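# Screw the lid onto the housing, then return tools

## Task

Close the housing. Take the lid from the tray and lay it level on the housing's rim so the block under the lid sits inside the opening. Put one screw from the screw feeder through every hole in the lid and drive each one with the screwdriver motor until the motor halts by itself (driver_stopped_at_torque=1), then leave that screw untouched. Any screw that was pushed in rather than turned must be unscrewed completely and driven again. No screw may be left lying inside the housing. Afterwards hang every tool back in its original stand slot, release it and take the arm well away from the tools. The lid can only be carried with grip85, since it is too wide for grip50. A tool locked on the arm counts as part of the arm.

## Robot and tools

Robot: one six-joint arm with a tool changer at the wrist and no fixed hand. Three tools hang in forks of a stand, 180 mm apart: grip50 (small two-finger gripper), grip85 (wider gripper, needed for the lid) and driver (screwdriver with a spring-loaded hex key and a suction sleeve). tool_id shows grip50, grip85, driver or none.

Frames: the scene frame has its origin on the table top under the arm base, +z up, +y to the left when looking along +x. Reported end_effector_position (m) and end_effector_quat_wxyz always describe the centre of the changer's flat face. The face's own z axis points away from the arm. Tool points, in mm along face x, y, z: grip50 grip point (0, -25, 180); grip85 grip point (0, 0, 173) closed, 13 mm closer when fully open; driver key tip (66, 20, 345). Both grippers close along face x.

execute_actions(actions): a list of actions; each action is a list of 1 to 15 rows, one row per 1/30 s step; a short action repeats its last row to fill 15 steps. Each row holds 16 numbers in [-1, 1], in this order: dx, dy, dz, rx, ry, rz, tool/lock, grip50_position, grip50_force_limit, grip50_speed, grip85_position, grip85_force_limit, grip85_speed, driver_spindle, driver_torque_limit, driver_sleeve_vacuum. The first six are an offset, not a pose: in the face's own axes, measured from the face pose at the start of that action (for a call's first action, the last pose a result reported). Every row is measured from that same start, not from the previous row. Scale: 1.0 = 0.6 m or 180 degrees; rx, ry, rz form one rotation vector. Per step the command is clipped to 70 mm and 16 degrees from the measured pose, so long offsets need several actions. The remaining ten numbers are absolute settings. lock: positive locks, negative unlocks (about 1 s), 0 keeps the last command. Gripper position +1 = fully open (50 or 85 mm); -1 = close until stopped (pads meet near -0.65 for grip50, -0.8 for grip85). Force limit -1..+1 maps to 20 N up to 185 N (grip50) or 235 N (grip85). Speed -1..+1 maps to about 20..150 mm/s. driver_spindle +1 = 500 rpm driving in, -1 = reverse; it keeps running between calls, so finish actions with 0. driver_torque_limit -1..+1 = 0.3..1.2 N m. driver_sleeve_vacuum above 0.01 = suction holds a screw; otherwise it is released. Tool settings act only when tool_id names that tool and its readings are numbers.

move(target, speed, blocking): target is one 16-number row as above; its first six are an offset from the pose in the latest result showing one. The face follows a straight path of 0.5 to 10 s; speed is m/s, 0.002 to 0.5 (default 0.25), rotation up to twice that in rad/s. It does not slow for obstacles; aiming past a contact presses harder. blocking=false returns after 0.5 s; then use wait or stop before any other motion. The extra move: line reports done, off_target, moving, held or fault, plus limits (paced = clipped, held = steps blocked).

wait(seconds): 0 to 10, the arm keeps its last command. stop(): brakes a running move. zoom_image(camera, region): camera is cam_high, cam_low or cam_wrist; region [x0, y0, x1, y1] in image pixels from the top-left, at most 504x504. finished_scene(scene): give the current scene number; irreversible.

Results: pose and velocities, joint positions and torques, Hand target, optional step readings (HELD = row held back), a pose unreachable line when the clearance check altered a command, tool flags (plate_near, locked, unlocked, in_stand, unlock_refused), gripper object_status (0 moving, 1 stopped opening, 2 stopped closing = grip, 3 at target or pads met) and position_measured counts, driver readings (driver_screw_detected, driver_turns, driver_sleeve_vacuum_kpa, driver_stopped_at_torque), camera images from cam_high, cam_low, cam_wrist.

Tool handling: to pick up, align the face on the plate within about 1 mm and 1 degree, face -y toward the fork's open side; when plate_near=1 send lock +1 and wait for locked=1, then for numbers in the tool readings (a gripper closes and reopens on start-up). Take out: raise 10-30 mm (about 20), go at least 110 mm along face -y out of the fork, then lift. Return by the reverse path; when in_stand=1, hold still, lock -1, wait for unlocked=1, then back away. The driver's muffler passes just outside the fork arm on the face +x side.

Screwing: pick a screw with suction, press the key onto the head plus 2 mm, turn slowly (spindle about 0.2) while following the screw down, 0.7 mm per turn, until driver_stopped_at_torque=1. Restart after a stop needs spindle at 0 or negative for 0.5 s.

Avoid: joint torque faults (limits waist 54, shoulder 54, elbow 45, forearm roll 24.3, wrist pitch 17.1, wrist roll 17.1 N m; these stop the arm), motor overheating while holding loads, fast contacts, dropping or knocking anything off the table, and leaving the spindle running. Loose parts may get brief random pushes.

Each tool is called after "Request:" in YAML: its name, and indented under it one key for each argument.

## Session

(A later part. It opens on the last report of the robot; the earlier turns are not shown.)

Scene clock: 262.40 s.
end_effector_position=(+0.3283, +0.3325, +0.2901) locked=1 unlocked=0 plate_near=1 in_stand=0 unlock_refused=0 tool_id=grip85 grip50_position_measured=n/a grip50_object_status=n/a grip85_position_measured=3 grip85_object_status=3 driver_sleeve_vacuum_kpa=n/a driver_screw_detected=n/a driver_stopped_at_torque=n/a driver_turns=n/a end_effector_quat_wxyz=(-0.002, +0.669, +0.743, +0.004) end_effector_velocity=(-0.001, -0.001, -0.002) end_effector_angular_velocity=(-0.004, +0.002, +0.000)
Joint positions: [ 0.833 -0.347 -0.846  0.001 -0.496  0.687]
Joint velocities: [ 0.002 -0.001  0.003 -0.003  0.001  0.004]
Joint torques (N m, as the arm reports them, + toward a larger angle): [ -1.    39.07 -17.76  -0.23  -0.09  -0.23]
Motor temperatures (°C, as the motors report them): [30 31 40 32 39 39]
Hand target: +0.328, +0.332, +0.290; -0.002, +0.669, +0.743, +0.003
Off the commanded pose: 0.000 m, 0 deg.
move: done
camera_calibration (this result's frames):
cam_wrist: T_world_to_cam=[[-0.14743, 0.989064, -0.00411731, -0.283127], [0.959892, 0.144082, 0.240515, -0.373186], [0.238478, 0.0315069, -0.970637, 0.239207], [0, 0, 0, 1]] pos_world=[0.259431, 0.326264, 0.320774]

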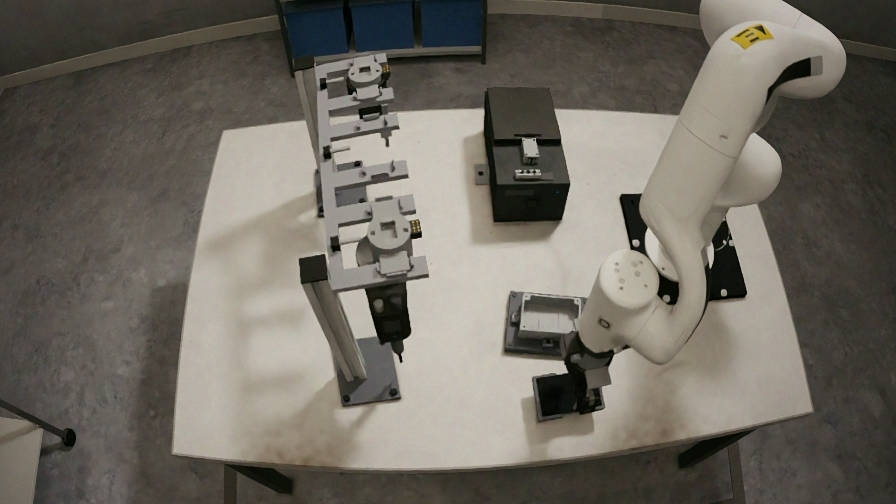

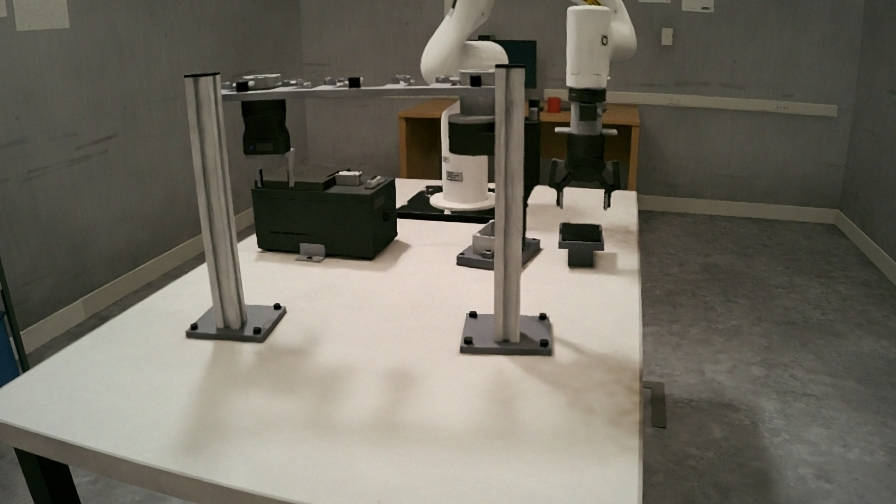

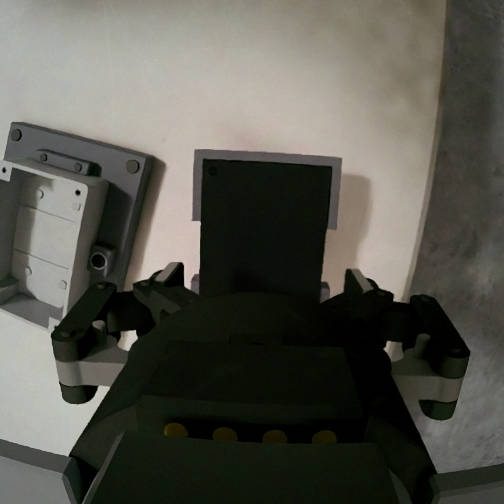

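Request:
move:
  target: [-0.0028,-0.0067,0.05,0,0,0.0056,0,0,0,0,1,0,1,0,0,0]
  speed: 0.05

Request:
zoom_image:
  camera: "cam_wrist"
  region: [150, 130, 380, 330]

Request:
zoom_image:
  camera: "cam_low"
  region: [530, 160, 650, 280]

Scene clock: 298.67 s.
end_effector_position=(+0.3246, +0.3306, +0.2602) locked=1 unlocked=0 plate_near=1 in_stand=0 unlock_refused=0 tool_id=grip85 grip50_position_measured=n/a grip50_object_status=n/a grip85_position_measured=3 grip85_object_status=3 driver_sleeve_vacuum_kpa=n/a driver_screw_detected=n/a driver_stopped_at_torque=n/a driver_turns=n/a end_effector_quat_wxyz=(-0.002, +0.676, +0.737, +0.004) end_effector_velocity=(+0.000, +0.000, -0.000) end_effector_angular_velocity=(+0.002, -0.002, -0.001)
Joint positions: [ 0.836 -0.397 -0.825  0.001 -0.425  0.708]
Joint velocities: [ 0.    -0.001 -0.     0.     0.003  0.001]
Joint torques (N m, as the arm reports them, + toward a larger angle): [ -1.72  39.79 -16.22  -0.1   -0.02  -0.23]
Motor temperatures (°C, as the motors report them): [30 31 40 32 39 39]
Hand target: +0.325, +0.331, +0.260; -0.002, +0.676, +0.737, +0.004
Off the commanded pose: 0.000 m, 0 deg.
move: done
camera_calibration (this result's frames):
cam_wrist: T_world_to_cam=[[-0.129993, 0.991507, -0.00400343, -0.288472], [0.962263, 0.12713, 0.240601, -0.357371], [0.239066, 0.0274241, -0.970616, 0.212301], [0, 0, 0, 1]] pos_world=[0.255632, 0.325633, 0.290892]

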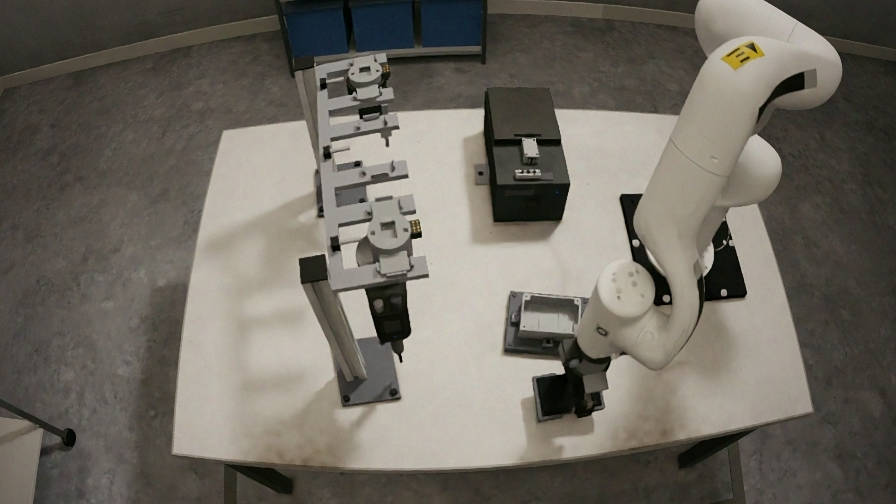

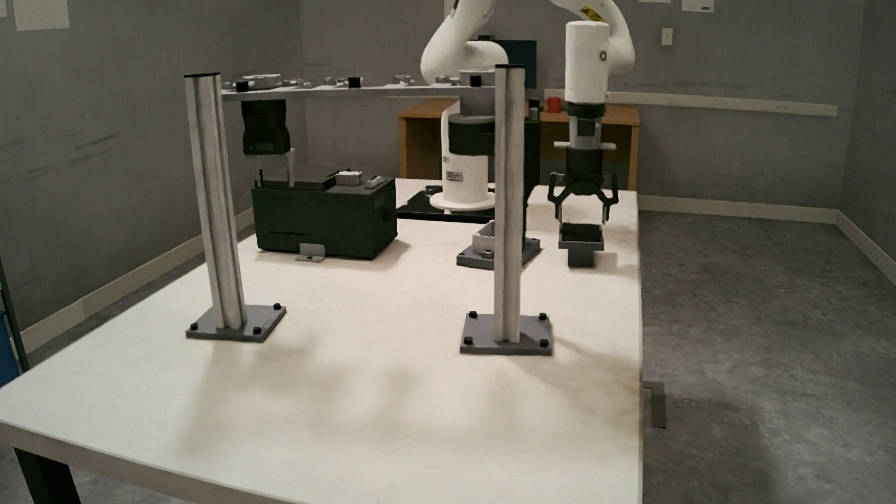

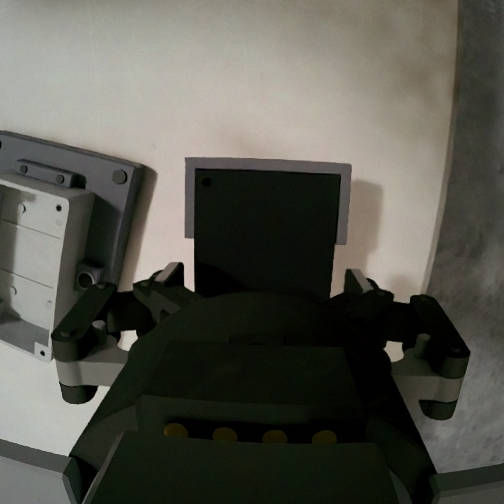

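Region (150, 130, 380, 330) of cam_wrist's 504x504 image, scaled by 2.191, with more detail than that image has; it fills the top 438 rows of this view, and the rest is white.

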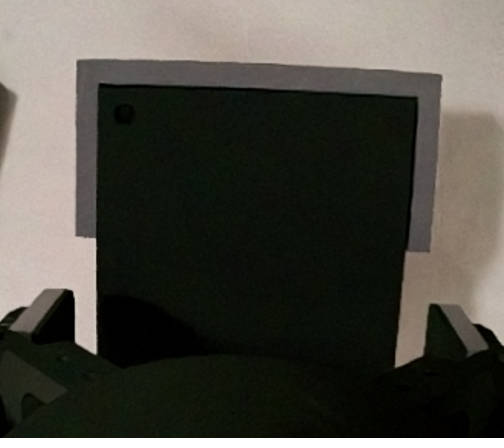

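Region (530, 160, 650, 280) of cam_low's 896x504 image, scaled by 4.200, with more detail than that image has.

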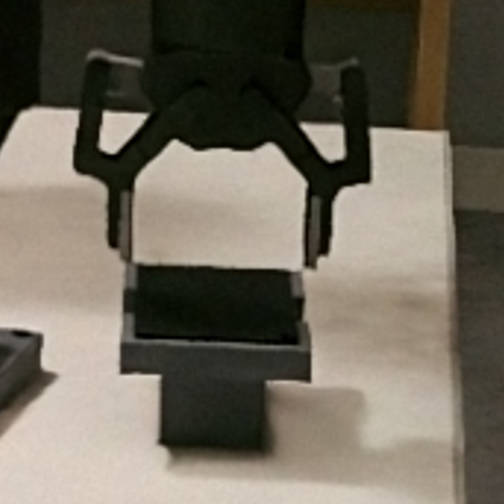

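Request:
move:
  target: [-0.0013,0,0.038,0,0,0,0,0,0,0,1,0,1,0,0,0]
  speed: 0.03

Request:
zoom_image:
  camera: "cam_low"
  region: [540, 190, 620, 270]

Request:
zoom_image:
  camera: "cam_wrist"
  region: [150, 130, 380, 330]

Scene clock: 329.07 s.
end_effector_position=(+0.3247, +0.3300, +0.2375) locked=1 unlocked=0 plate_near=1 in_stand=0 unlock_refused=0 tool_id=grip85 grip50_position_measured=n/a grip50_object_status=n/a grip85_position_measured=3 grip85_object_status=3 driver_sleeve_vacuum_kpa=n/a driver_screw_detected=n/a driver_stopped_at_torque=n/a driver_turns=n/a end_effector_quat_wxyz=(-0.002, +0.676, +0.737, +0.004) end_effector_velocity=(+0.000, +0.001, -0.000) end_effector_angular_velocity=(+0.002, -0.002, +0.001)
Joint positions: [ 0.835 -0.443 -0.82   0.001 -0.375  0.706]
Joint velocities: [ 0.    -0.001 -0.001 -0.001  0.004  0.   ]
Joint torques (N m, as the arm reports them, + toward a larger angle): [ -2.56  41.27 -15.56   0.03  -0.02  -0.2 ]
Motor temperatures (°C, as the motors report them): [30 31 40 32 39 39]
Hand target: +0.325, +0.330, +0.237; -0.002, +0.676, +0.737, +0.004
Off the commanded pose: 0.000 m, 0 deg.
move: done
camera_calibration (this result's frames):
cam_wrist: T_world_to_cam=[[-0.129958, 0.991511, -0.0040198, -0.287955], [0.96224, 0.127097, 0.240708, -0.351973], [0.239175, 0.0274139, -0.970589, 0.190204], [0, 0, 0, 1]] pos_world=[0.255768, 0.325031, 0.268175]

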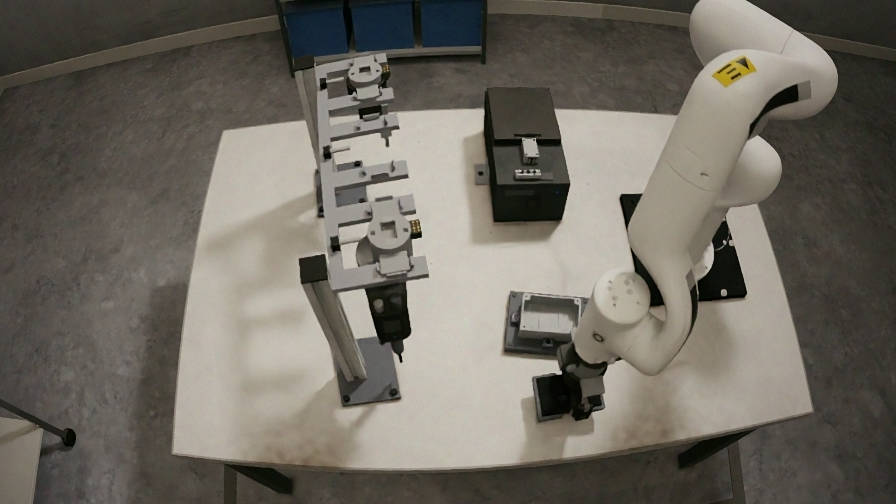

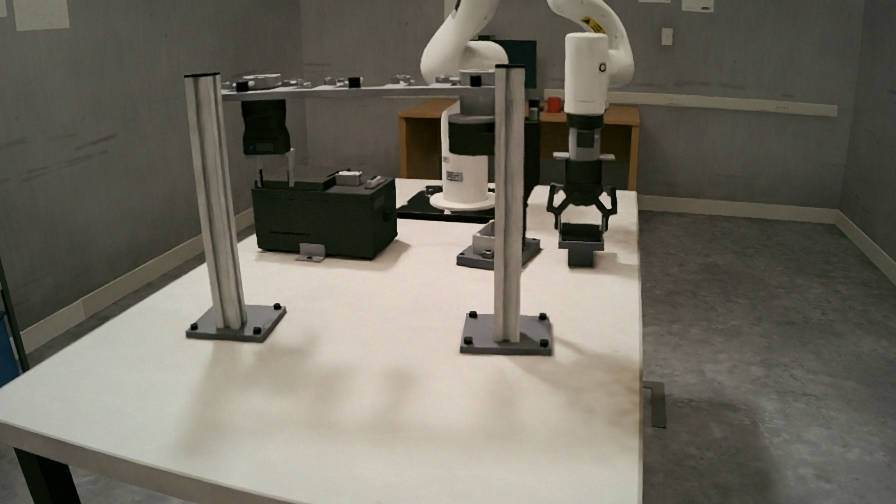

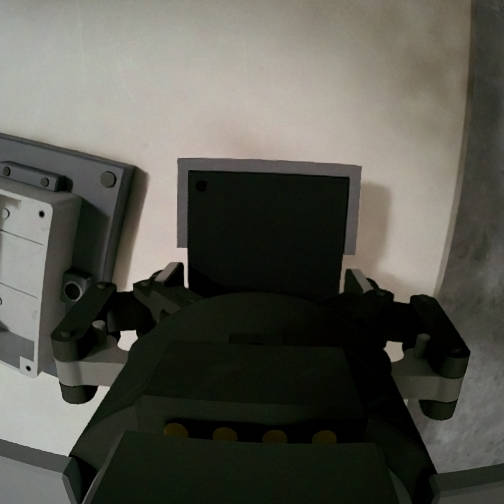

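Region (540, 190, 620, 270) of cam_low's 896x504 image, scaled by 6.300, with more detail than that image has.

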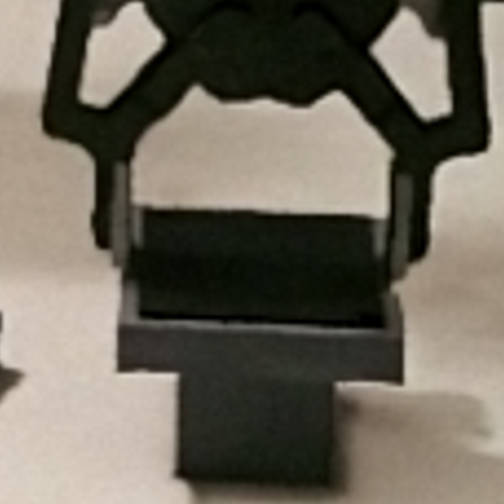

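Region (150, 130, 380, 330) of cam_wrist's 504x504 image, scaled by 2.191, with more detail than that image has; it fills the top 438 rows of this view, and the rest is white.

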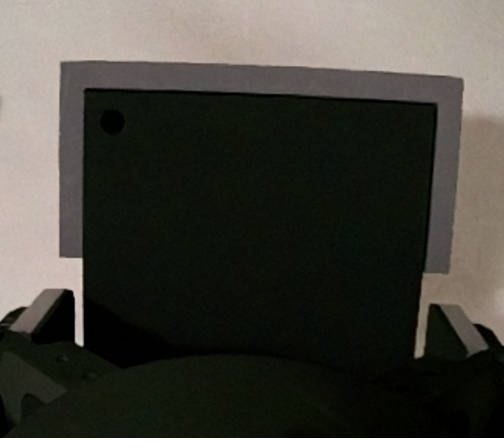

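Request:
execute_actions:
  actions:
    - [[0,0,0.005,0,0,0,0,0,0,0,1,0,1,0,0,0]]
    - [[0,0,0,0,0,0,0,0,0,0,-1,0,-0.5,0,0,0]]
    - [[0,0,0,0,0,0,0,0,0,0,-1,0,-0.5,0,0,0]]

Request:
zoom_image:
  camera: "cam_low"
  region: [540, 190, 620, 270]

Scene clock: 335.97 s.
end_effector_position=(+0.3249, +0.3300, +0.2354) locked=1 unlocked=0 plate_near=1 in_stand=0 unlock_refused=0 tool_id=grip85 grip50_position_measured=n/a grip50_object_status=n/a grip85_position_measured=27 grip85_object_status=2 driver_sleeve_vacuum_kpa=n/a driver_screw_detected=n/a driver_stopped_at_torque=n/a driver_turns=n/a end_effector_quat_wxyz=(-0.002, +0.676, +0.737, +0.003) end_effector_velocity=(+0.000, +0.000, +0.000) end_effector_angular_velocity=(-0.000, -0.000, +0.001)
Joint positions: [ 0.835 -0.448 -0.821  0.001 -0.371  0.706]
Joint velocities: [ 0.     0.    -0.    -0.001 -0.001 -0.   ]
Joint torques (N m, as the arm reports them, + toward a larger angle): [  2.55  20.67 -12.55   0.49   4.08  -0.18]
Motor temperatures (°C, as the motors report them): [30 31 40 32 39 39]
Hand target: +0.325, +0.330, +0.235; -0.002, +0.676, +0.737, +0.003
Off the commanded pose: 0.000 m, 0 deg.
Step readings (end_effector_position; steps 1 to 15: 1st action; 16 to 30: 2nd action; 31 to 45: 3rd action):
0: (+0.3247, +0.3300, +0.2374)
1: (+0.3247, +0.3300, +0.2374)
2: (+0.3248, +0.3300, +0.2371)
4: (+0.3248, +0.3300, +0.2357)
8: (+0.3247, +0.3300, +0.2346)
15: (+0.3248, +0.3300, +0.2346)
16: (+0.3247, +0.3300, +0.2346)
17: (+0.3247, +0.3300, +0.2346)
19: (+0.3248, +0.3300, +0.2346)
23: (+0.3249, +0.3301, +0.2354)
30: (+0.3249, +0.3300, +0.2353)
31: (+0.3249, +0.3300, +0.2353)
32: (+0.3249, +0.3300, +0.2354)
34: (+0.3249, +0.3300, +0.2354)
38: (+0.3249, +0.3300, +0.2354)
45: end_effector_position above
camera_calibration (this result's frames):
cam_wrist: T_world_to_cam=[[-0.12978, 0.991532, -0.00455055, -0.287908], [0.962395, 0.127068, 0.240104, -0.351512], [0.238649, 0.0267812, -0.970737, 0.18848], [0, 0, 0, 1]] pos_world=[0.255948, 0.325088, 0.266054]

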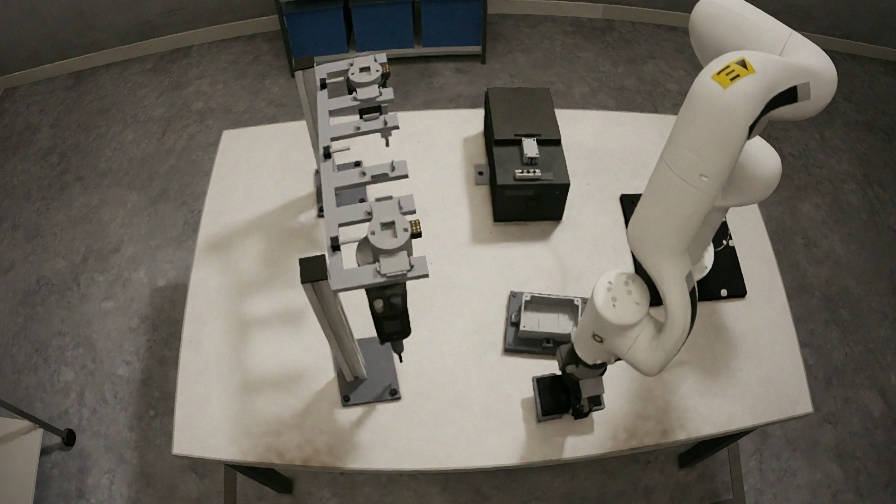

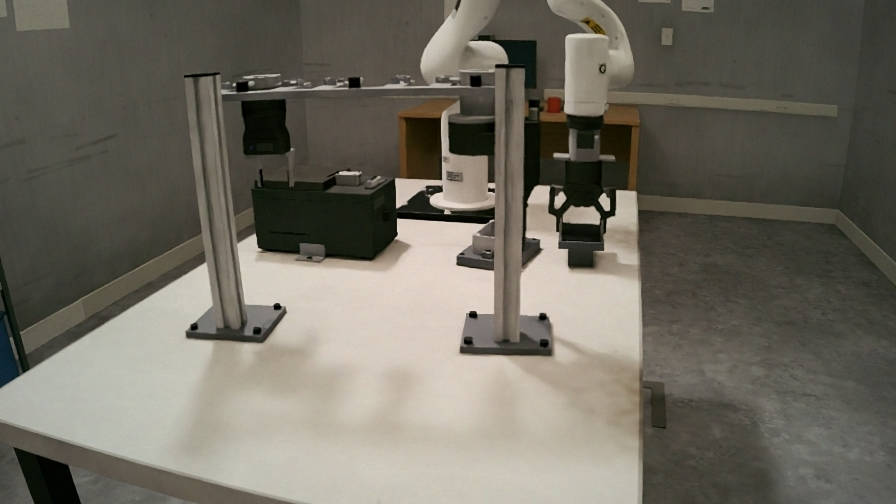

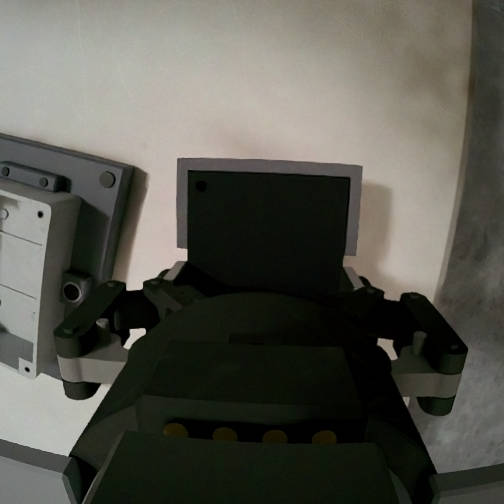

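Region (540, 190, 620, 270) of cam_low's 896x504 image, scaled by 6.300, with more detail than that image has.

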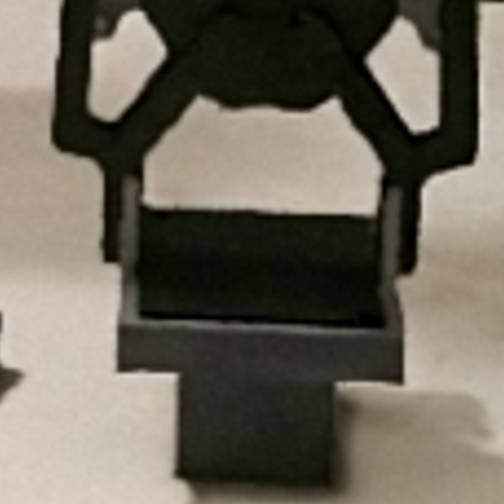

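Request:
move:
  target: [0,0,-0.03,0,0,0,0,0,0,0,-1,0,-0.5,0,0,0]
  speed: 0.03

Request:
zoom_image:
  camera: "cam_low"
  region: [540, 190, 620, 270]

Scene clock: 345.07 s.
end_effector_position=(+0.3248, +0.3299, +0.2532) locked=1 unlocked=0 plate_near=1 in_stand=0 unlock_refused=0 tool_id=grip85 grip50_position_measured=n/a grip50_object_status=n/a grip85_position_measured=27 grip85_object_status=2 driver_sleeve_vacuum_kpa=n/a driver_screw_detected=n/a driver_stopped_at_torque=n/a driver_turns=n/a end_effector_quat_wxyz=(-0.002, +0.676, +0.737, +0.003) end_effector_velocity=(-0.000, -0.001, +0.001) end_effector_angular_velocity=(-0.002, +0.002, +0.000)
Joint positions: [ 0.835 -0.411 -0.823  0.001 -0.41   0.706]
Joint velocities: [-0.     0.002  0.001 -0.001 -0.004 -0.   ]
Joint torques (N m, as the arm reports them, + toward a larger angle): [ -1.75  40.45 -16.69  -0.1    0.02  -0.27]
Motor temperatures (°C, as the motors report them): [30 31 39 32 40 39]
Hand target: +0.325, +0.330, +0.253; -0.002, +0.676, +0.737, +0.003
Off the commanded pose: 0.000 m, 0 deg.
move: done
camera_calibration (this result's frames):
cam_wrist: T_world_to_cam=[[-0.129819, 0.991527, -0.00456501, -0.287686], [0.962418, 0.127113, 0.239988, -0.355718], [0.238535, 0.0267615, -0.970765, 0.205903], [0, 0, 0, 1]] pos_world=[0.255887, 0.324954, 0.283938]

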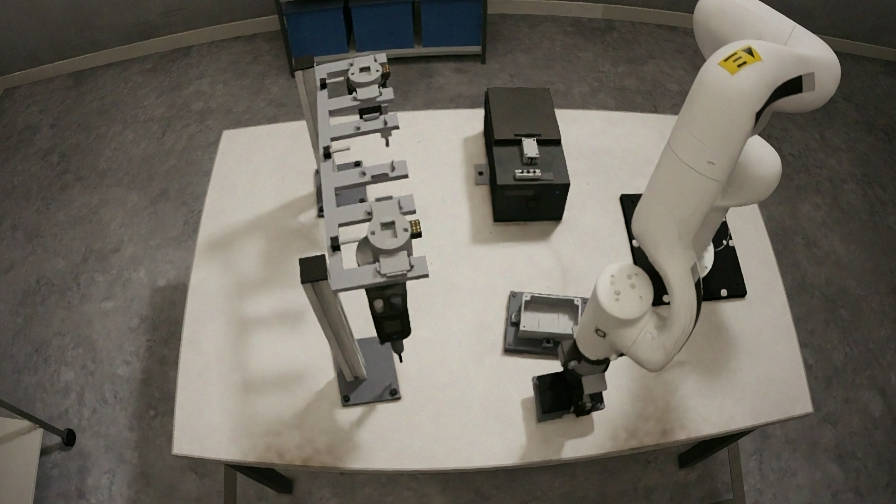

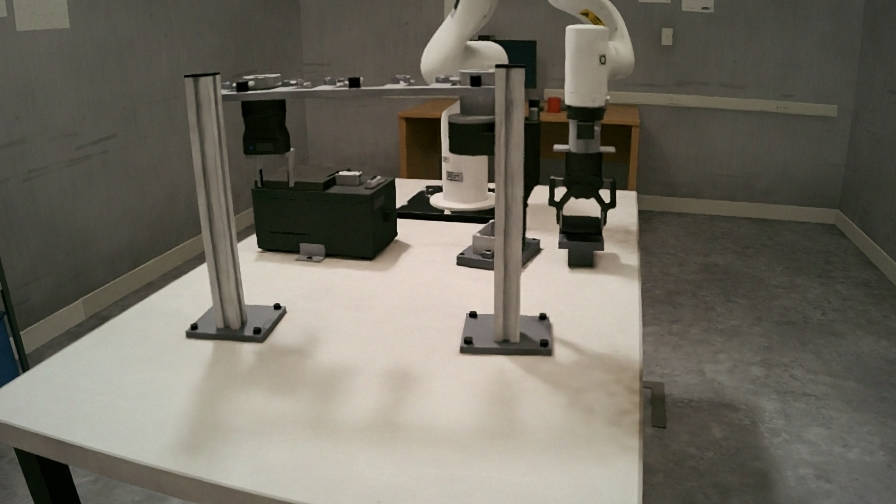

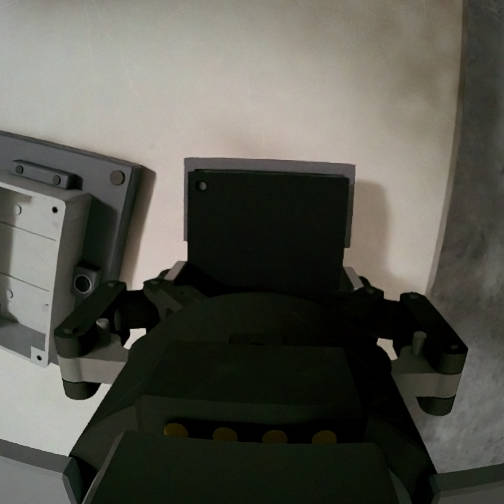

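Region (540, 190, 620, 270) of cam_low's 896x504 image, scaled by 6.300, with more detail than that image has.

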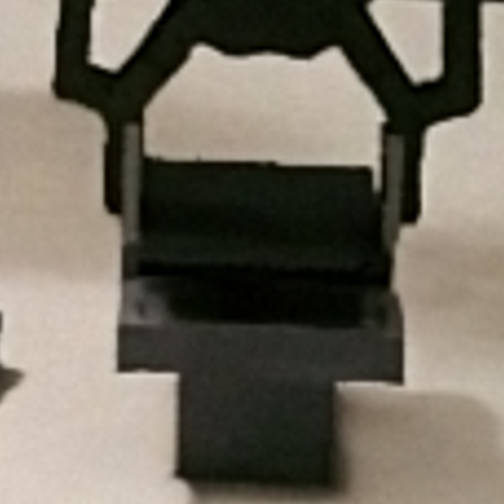

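Request:
move:
  target: [0,0,-0.12,0,0,0,0,0,0,0,-1,0,-0.5,0,0,0]
  speed: 0.15

Scene clock: 362.93 s.
end_effector_position=(+0.3246, +0.3293, +0.3249) locked=1 unlocked=0 plate_near=1 in_stand=0 unlock_refused=0 tool_id=grip85 grip50_position_measured=n/a grip50_object_status=n/a grip85_position_measured=27 grip85_object_status=2 driver_sleeve_vacuum_kpa=n/a driver_screw_detected=n/a driver_stopped_at_torque=n/a driver_turns=n/a end_effector_quat_wxyz=(-0.002, +0.676, +0.737, +0.003) end_effector_velocity=(+0.000, +0.000, +0.001) end_effector_angular_velocity=(-0.001, +0.001, +0.000)
Joint positions: [ 0.835 -0.276 -0.85   0.001 -0.573  0.706]
Joint velocities: [-0.     0.001 -0.002 -0.    -0.005 -0.   ]
Joint torques (N m, as the arm reports them, + toward a larger angle): [ -1.29  37.36 -19.03  -0.04   0.08  -0.23]
Motor temperatures (°C, as the motors report them): [30 31 39 32 40 39]
Hand target: +0.325, +0.329, +0.325; -0.002, +0.676, +0.737, +0.003
Off the commanded pose: 0.000 m, 0 deg.
move: done
camera_calibration (this result's frames):
cam_wrist: T_world_to_cam=[[-0.129959, 0.991508, -0.00476365, -0.286725], [0.962546, 0.127313, 0.239366, -0.372506], [0.23794, 0.0265226, -0.970918, 0.27583], [0, 0, 0, 1]] pos_world=[0.25566, 0.324399, 0.355607]

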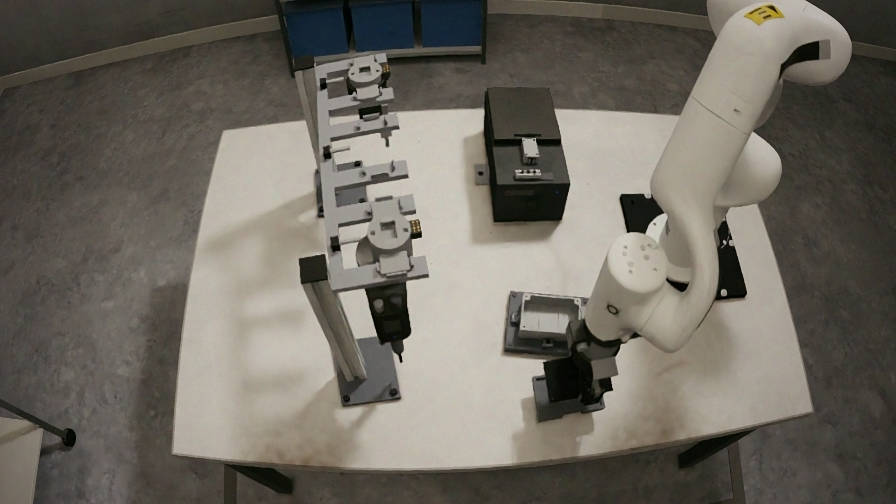

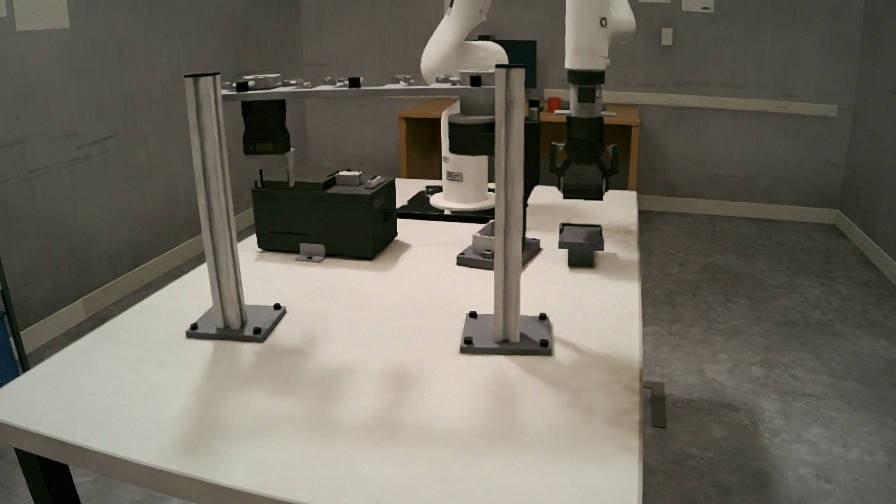

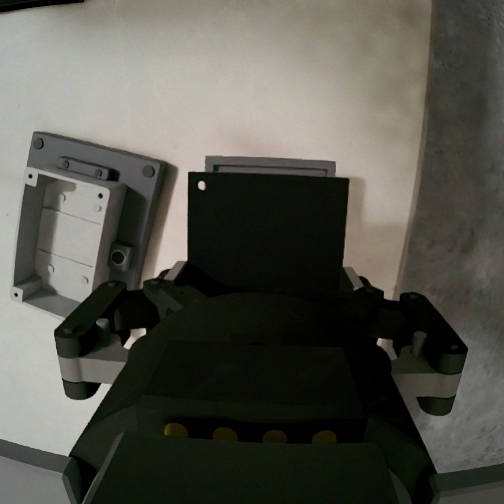

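Request:
zoom_image:
  camera: "cam_wrist"
  region: [0, 120, 190, 330]

Region (0, 120, 190, 330) of cam_wrist's 504x504 image, scaled by 2.400, with more detail than that image has; it fills the left 456 columns of this view, and the rest is white.

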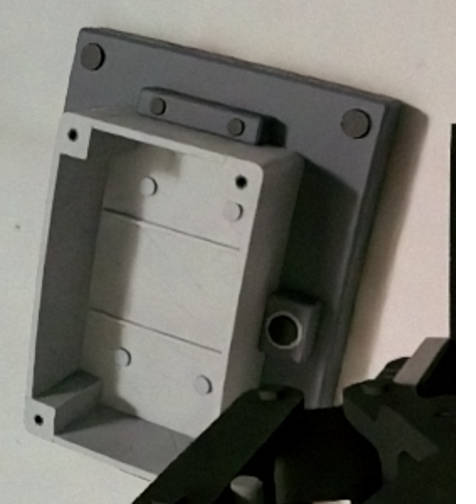

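Request:
move:
  target: [-0.2827,0.0132,0.0417,0,0,0.0744,0,0,0,0,-1,0,-0.5,0,0,0]
  speed: 0.2

Request:
zoom_image:
  camera: "cam_wrist"
  region: [150, 90, 390, 290]

Scene clock: 405.73 s.
end_effector_position=(+0.3472, +0.1614, +0.2989) locked=1 unlocked=0 plate_near=1 in_stand=0 unlock_refused=0 tool_id=grip85 grip50_position_measured=n/a grip50_object_status=n/a grip85_position_measured=27 grip85_object_status=2 driver_sleeve_vacuum_kpa=n/a driver_screw_detected=n/a driver_stopped_at_torque=n/a driver_turns=n/a end_effector_quat_wxyz=(-0.002, +0.757, +0.654, +0.003) end_effector_velocity=(-0.000, -0.001, -0.000) end_effector_angular_velocity=(-0.000, +0.001, -0.000)
Joint positions: [ 0.478 -0.146 -0.616  0.001 -0.469  0.584]
Joint velocities: [-0.003 -0.     0.001  0.     0.    -0.002]
Joint torques (N m, as the arm reports them, + toward a larger angle): [ -2.28  27.88 -17.2   -0.09  -0.07  -0.27]
Motor temperatures (°C, as the motors report them): [30 31 40 32 39 39]
Hand target: +0.347, +0.161, +0.299; -0.002, +0.757, +0.653, +0.003
Off the commanded pose: 0.000 m, 0 deg.
move: done
camera_calibration (this result's frames):
cam_wrist: T_world_to_cam=[[0.102987, 0.994672, -0.00466384, -0.198776], [0.966084, -0.0989088, 0.238534, -0.331175], [0.236802, -0.0290716, -0.971123, 0.259123], [0, 0, 0, 1]] pos_world=[0.279053, 0.172493, 0.329709]

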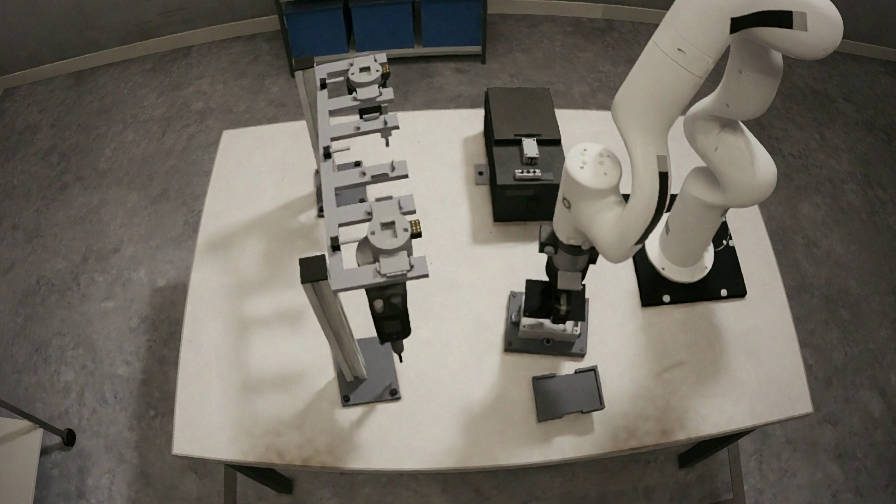

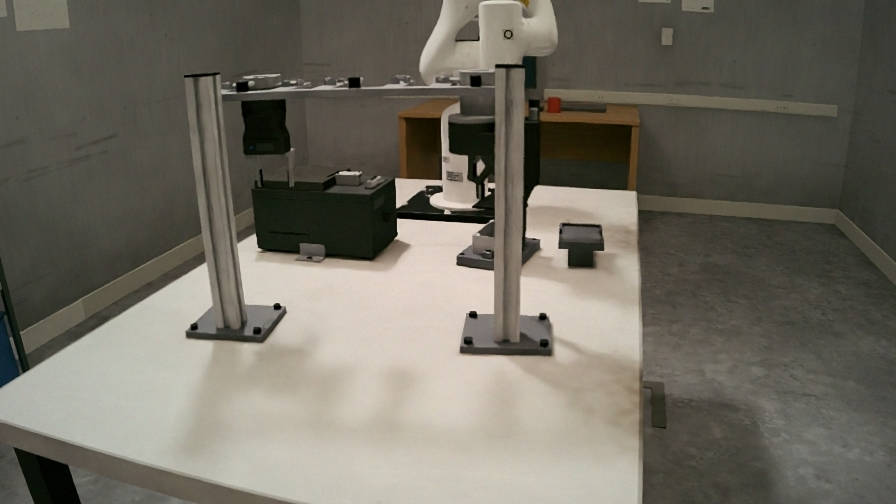

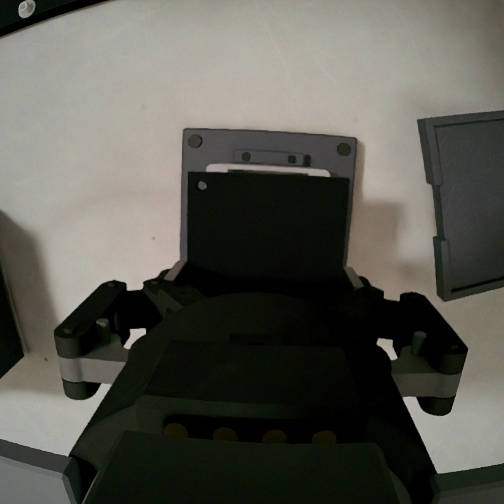

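Region (150, 90, 390, 290) of cam_wrist's 504x504 image, scaled by 2.100, with more detail than that image has.

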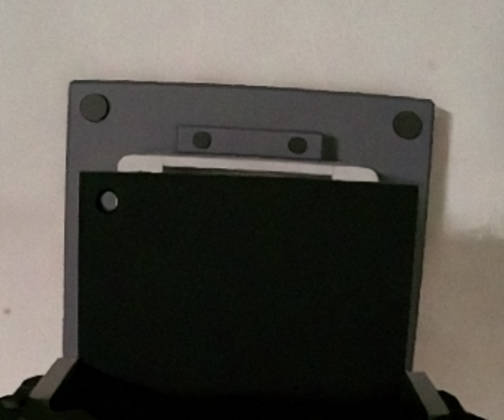

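Request:
move:
  target: [-0.0016,-0.001,0.075,0,0,0.0055,0,0,0,0,-1,0,-0.5,0,0,0]
  speed: 0.08

Request:
zoom_image:
  camera: "cam_wrist"
  region: [150, 90, 390, 290]

Request:
zoom_image:
  camera: "cam_high"
  region: [490, 250, 630, 370]

Scene clock: 430.93 s.
end_effector_position=(+0.3467, +0.1608, +0.2541) locked=1 unlocked=0 plate_near=1 in_stand=0 unlock_refused=0 tool_id=grip85 grip50_position_measured=n/a grip50_object_status=n/a grip85_position_measured=27 grip85_object_status=2 driver_sleeve_vacuum_kpa=n/a driver_screw_detected=n/a driver_stopped_at_torque=n/a driver_turns=n/a end_effector_quat_wxyz=(-0.002, +0.762, +0.647, +0.003) end_effector_velocity=(-0.000, +0.000, -0.001) end_effector_angular_velocity=(-0.001, +0.001, +0.000)
Joint positions: [ 0.477 -0.248 -0.598  0.001 -0.348  0.6  ]
Joint velocities: [ 0.001 -0.002 -0.    -0.001  0.001  0.001]
Joint torques (N m, as the arm reports them, + toward a larger angle): [ -1.85  31.13 -15.39  -0.11   0.07  -0.26]
Motor temperatures (°C, as the motors report them): [30 31 40 32 39 39]
Hand target: +0.347, +0.161, +0.254; -0.002, +0.762, +0.647, +0.003
Off the commanded pose: 0.000 m, 0 deg.
move: done
camera_calibration (this result's frames):
cam_wrist: T_world_to_cam=[[0.120215, 0.992737, -0.00461846, -0.204024], [0.964162, -0.115643, 0.238783, -0.316694], [0.236515, -0.0331581, -0.971062, 0.216457], [0, 0, 0, 1]] pos_world=[0.278675, 0.173096, 0.284872]

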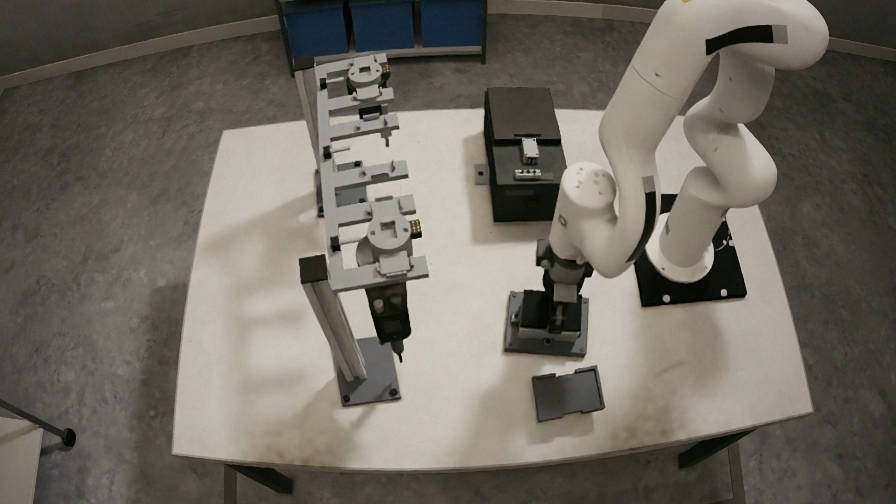

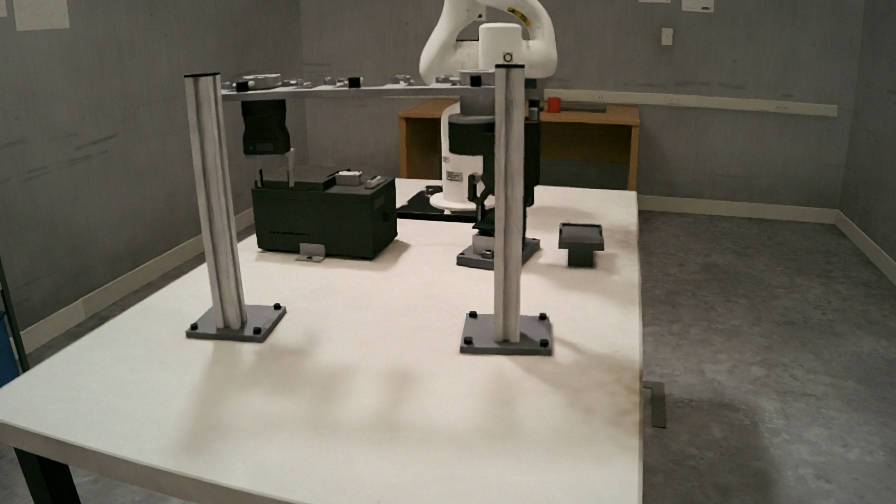

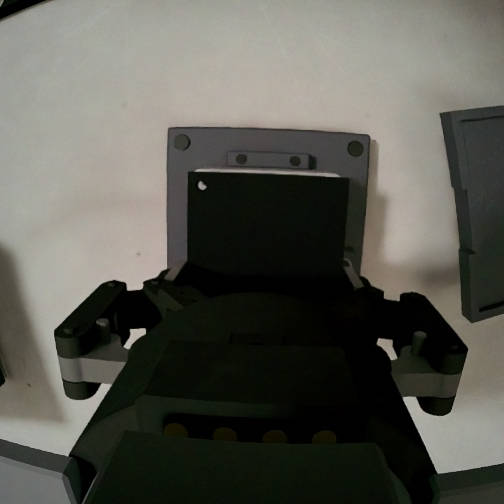

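Region (150, 90, 390, 290) of cam_wrist's 504x504 image, scaled by 2.100, with more detail than that image has.

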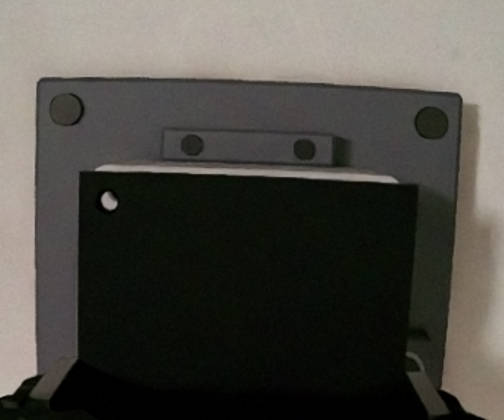

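Region (490, 250, 630, 370) of cam_high's 896x504 image, scaled by 3.600, with more detail than that image has; it fills the top 432 rows of this view, and the rest is white.

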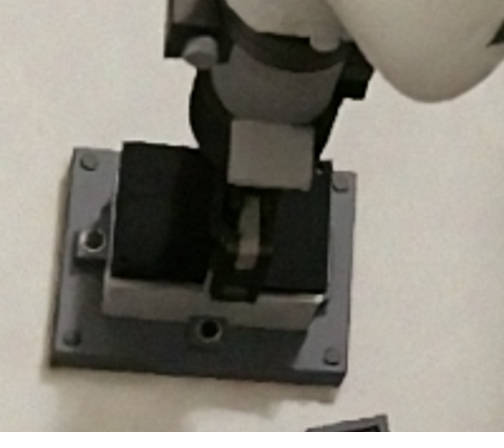

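Request:
move:
  target: [0,0,0.025,0,0,0,0,0,0,0,-1,0,-0.5,0,0,0]
  speed: 0.02

Request:
zoom_image:
  camera: "cam_wrist"
  region: [150, 90, 390, 290]

Request:
zoom_image:
  camera: "cam_low"
  region: [450, 180, 550, 280]

Scene clock: 447.73 s.
end_effector_position=(+0.3468, +0.1607, +0.2409) locked=1 unlocked=0 plate_near=1 in_stand=0 unlock_refused=0 tool_id=grip85 grip50_position_measured=n/a grip50_object_status=n/a grip85_position_measured=27 grip85_object_status=2 driver_sleeve_vacuum_kpa=n/a driver_screw_detected=n/a driver_stopped_at_torque=n/a driver_turns=n/a end_effector_quat_wxyz=(-0.002, +0.762, +0.647, +0.001) end_effector_velocity=(-0.001, -0.001, -0.001) end_effector_angular_velocity=(+0.000, -0.000, -0.001)
Joint positions: [ 0.477 -0.282 -0.597  0.001 -0.317  0.6  ]
Joint velocities: [-0.     0.002  0.004 -0.001  0.003  0.001]
Joint torques (N m, as the arm reports them, + toward a larger angle): [  4.83 -15.17  -3.86   1.43   7.98   0.03]
Motor temperatures (°C, as the motors report them): [30 31 39 32 39 39]
Hand target: +0.347, +0.161, +0.239; -0.002, +0.762, +0.647, +0.003
Off the commanded pose: 0.002 m, 0 deg.
move: done
camera_calibration (this result's frames):
cam_wrist: T_world_to_cam=[[0.120043, 0.992746, -0.00674316, -0.203481], [0.964987, -0.115085, 0.235703, -0.313338], [0.233217, -0.0348015, -0.971802, 0.205238], [0, 0, 0, 1]] pos_world=[0.278928, 0.173087, 0.271933]

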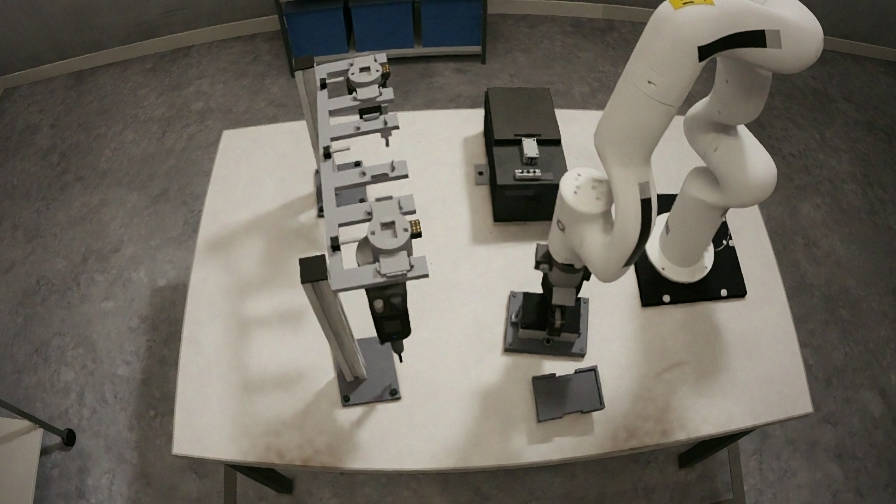

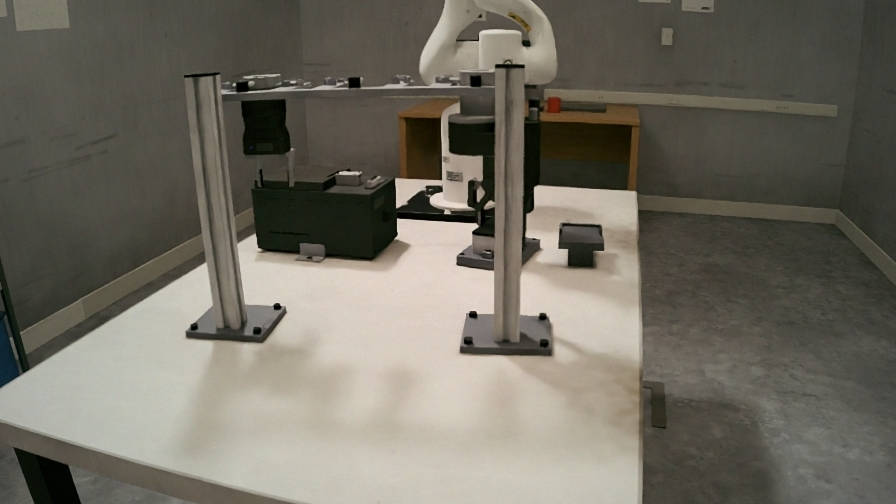

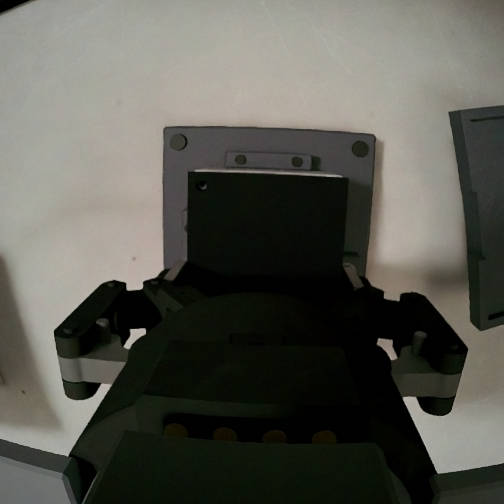

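Region (150, 90, 390, 290) of cam_wrist's 504x504 image, scaled by 2.100, with more detail than that image has.

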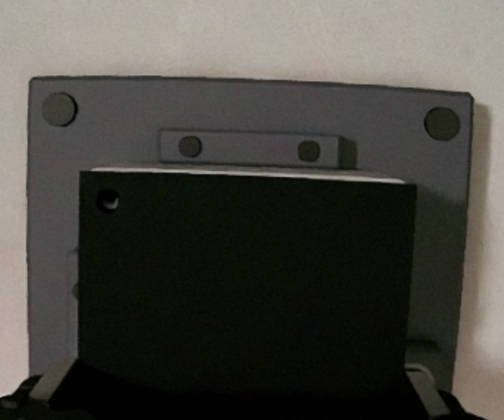

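Region (450, 180, 550, 280) of cam_low's 896x504 image, scaled by 5.040, with more detail than that image has.

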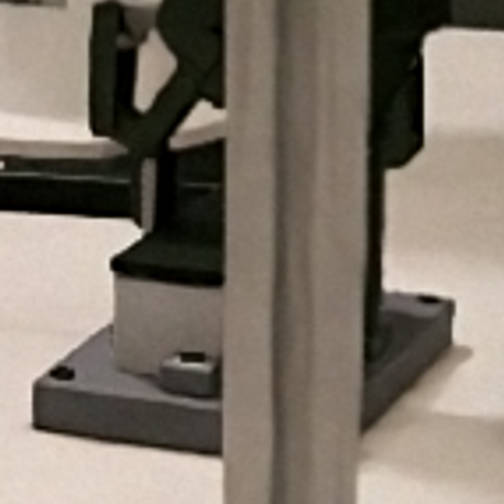

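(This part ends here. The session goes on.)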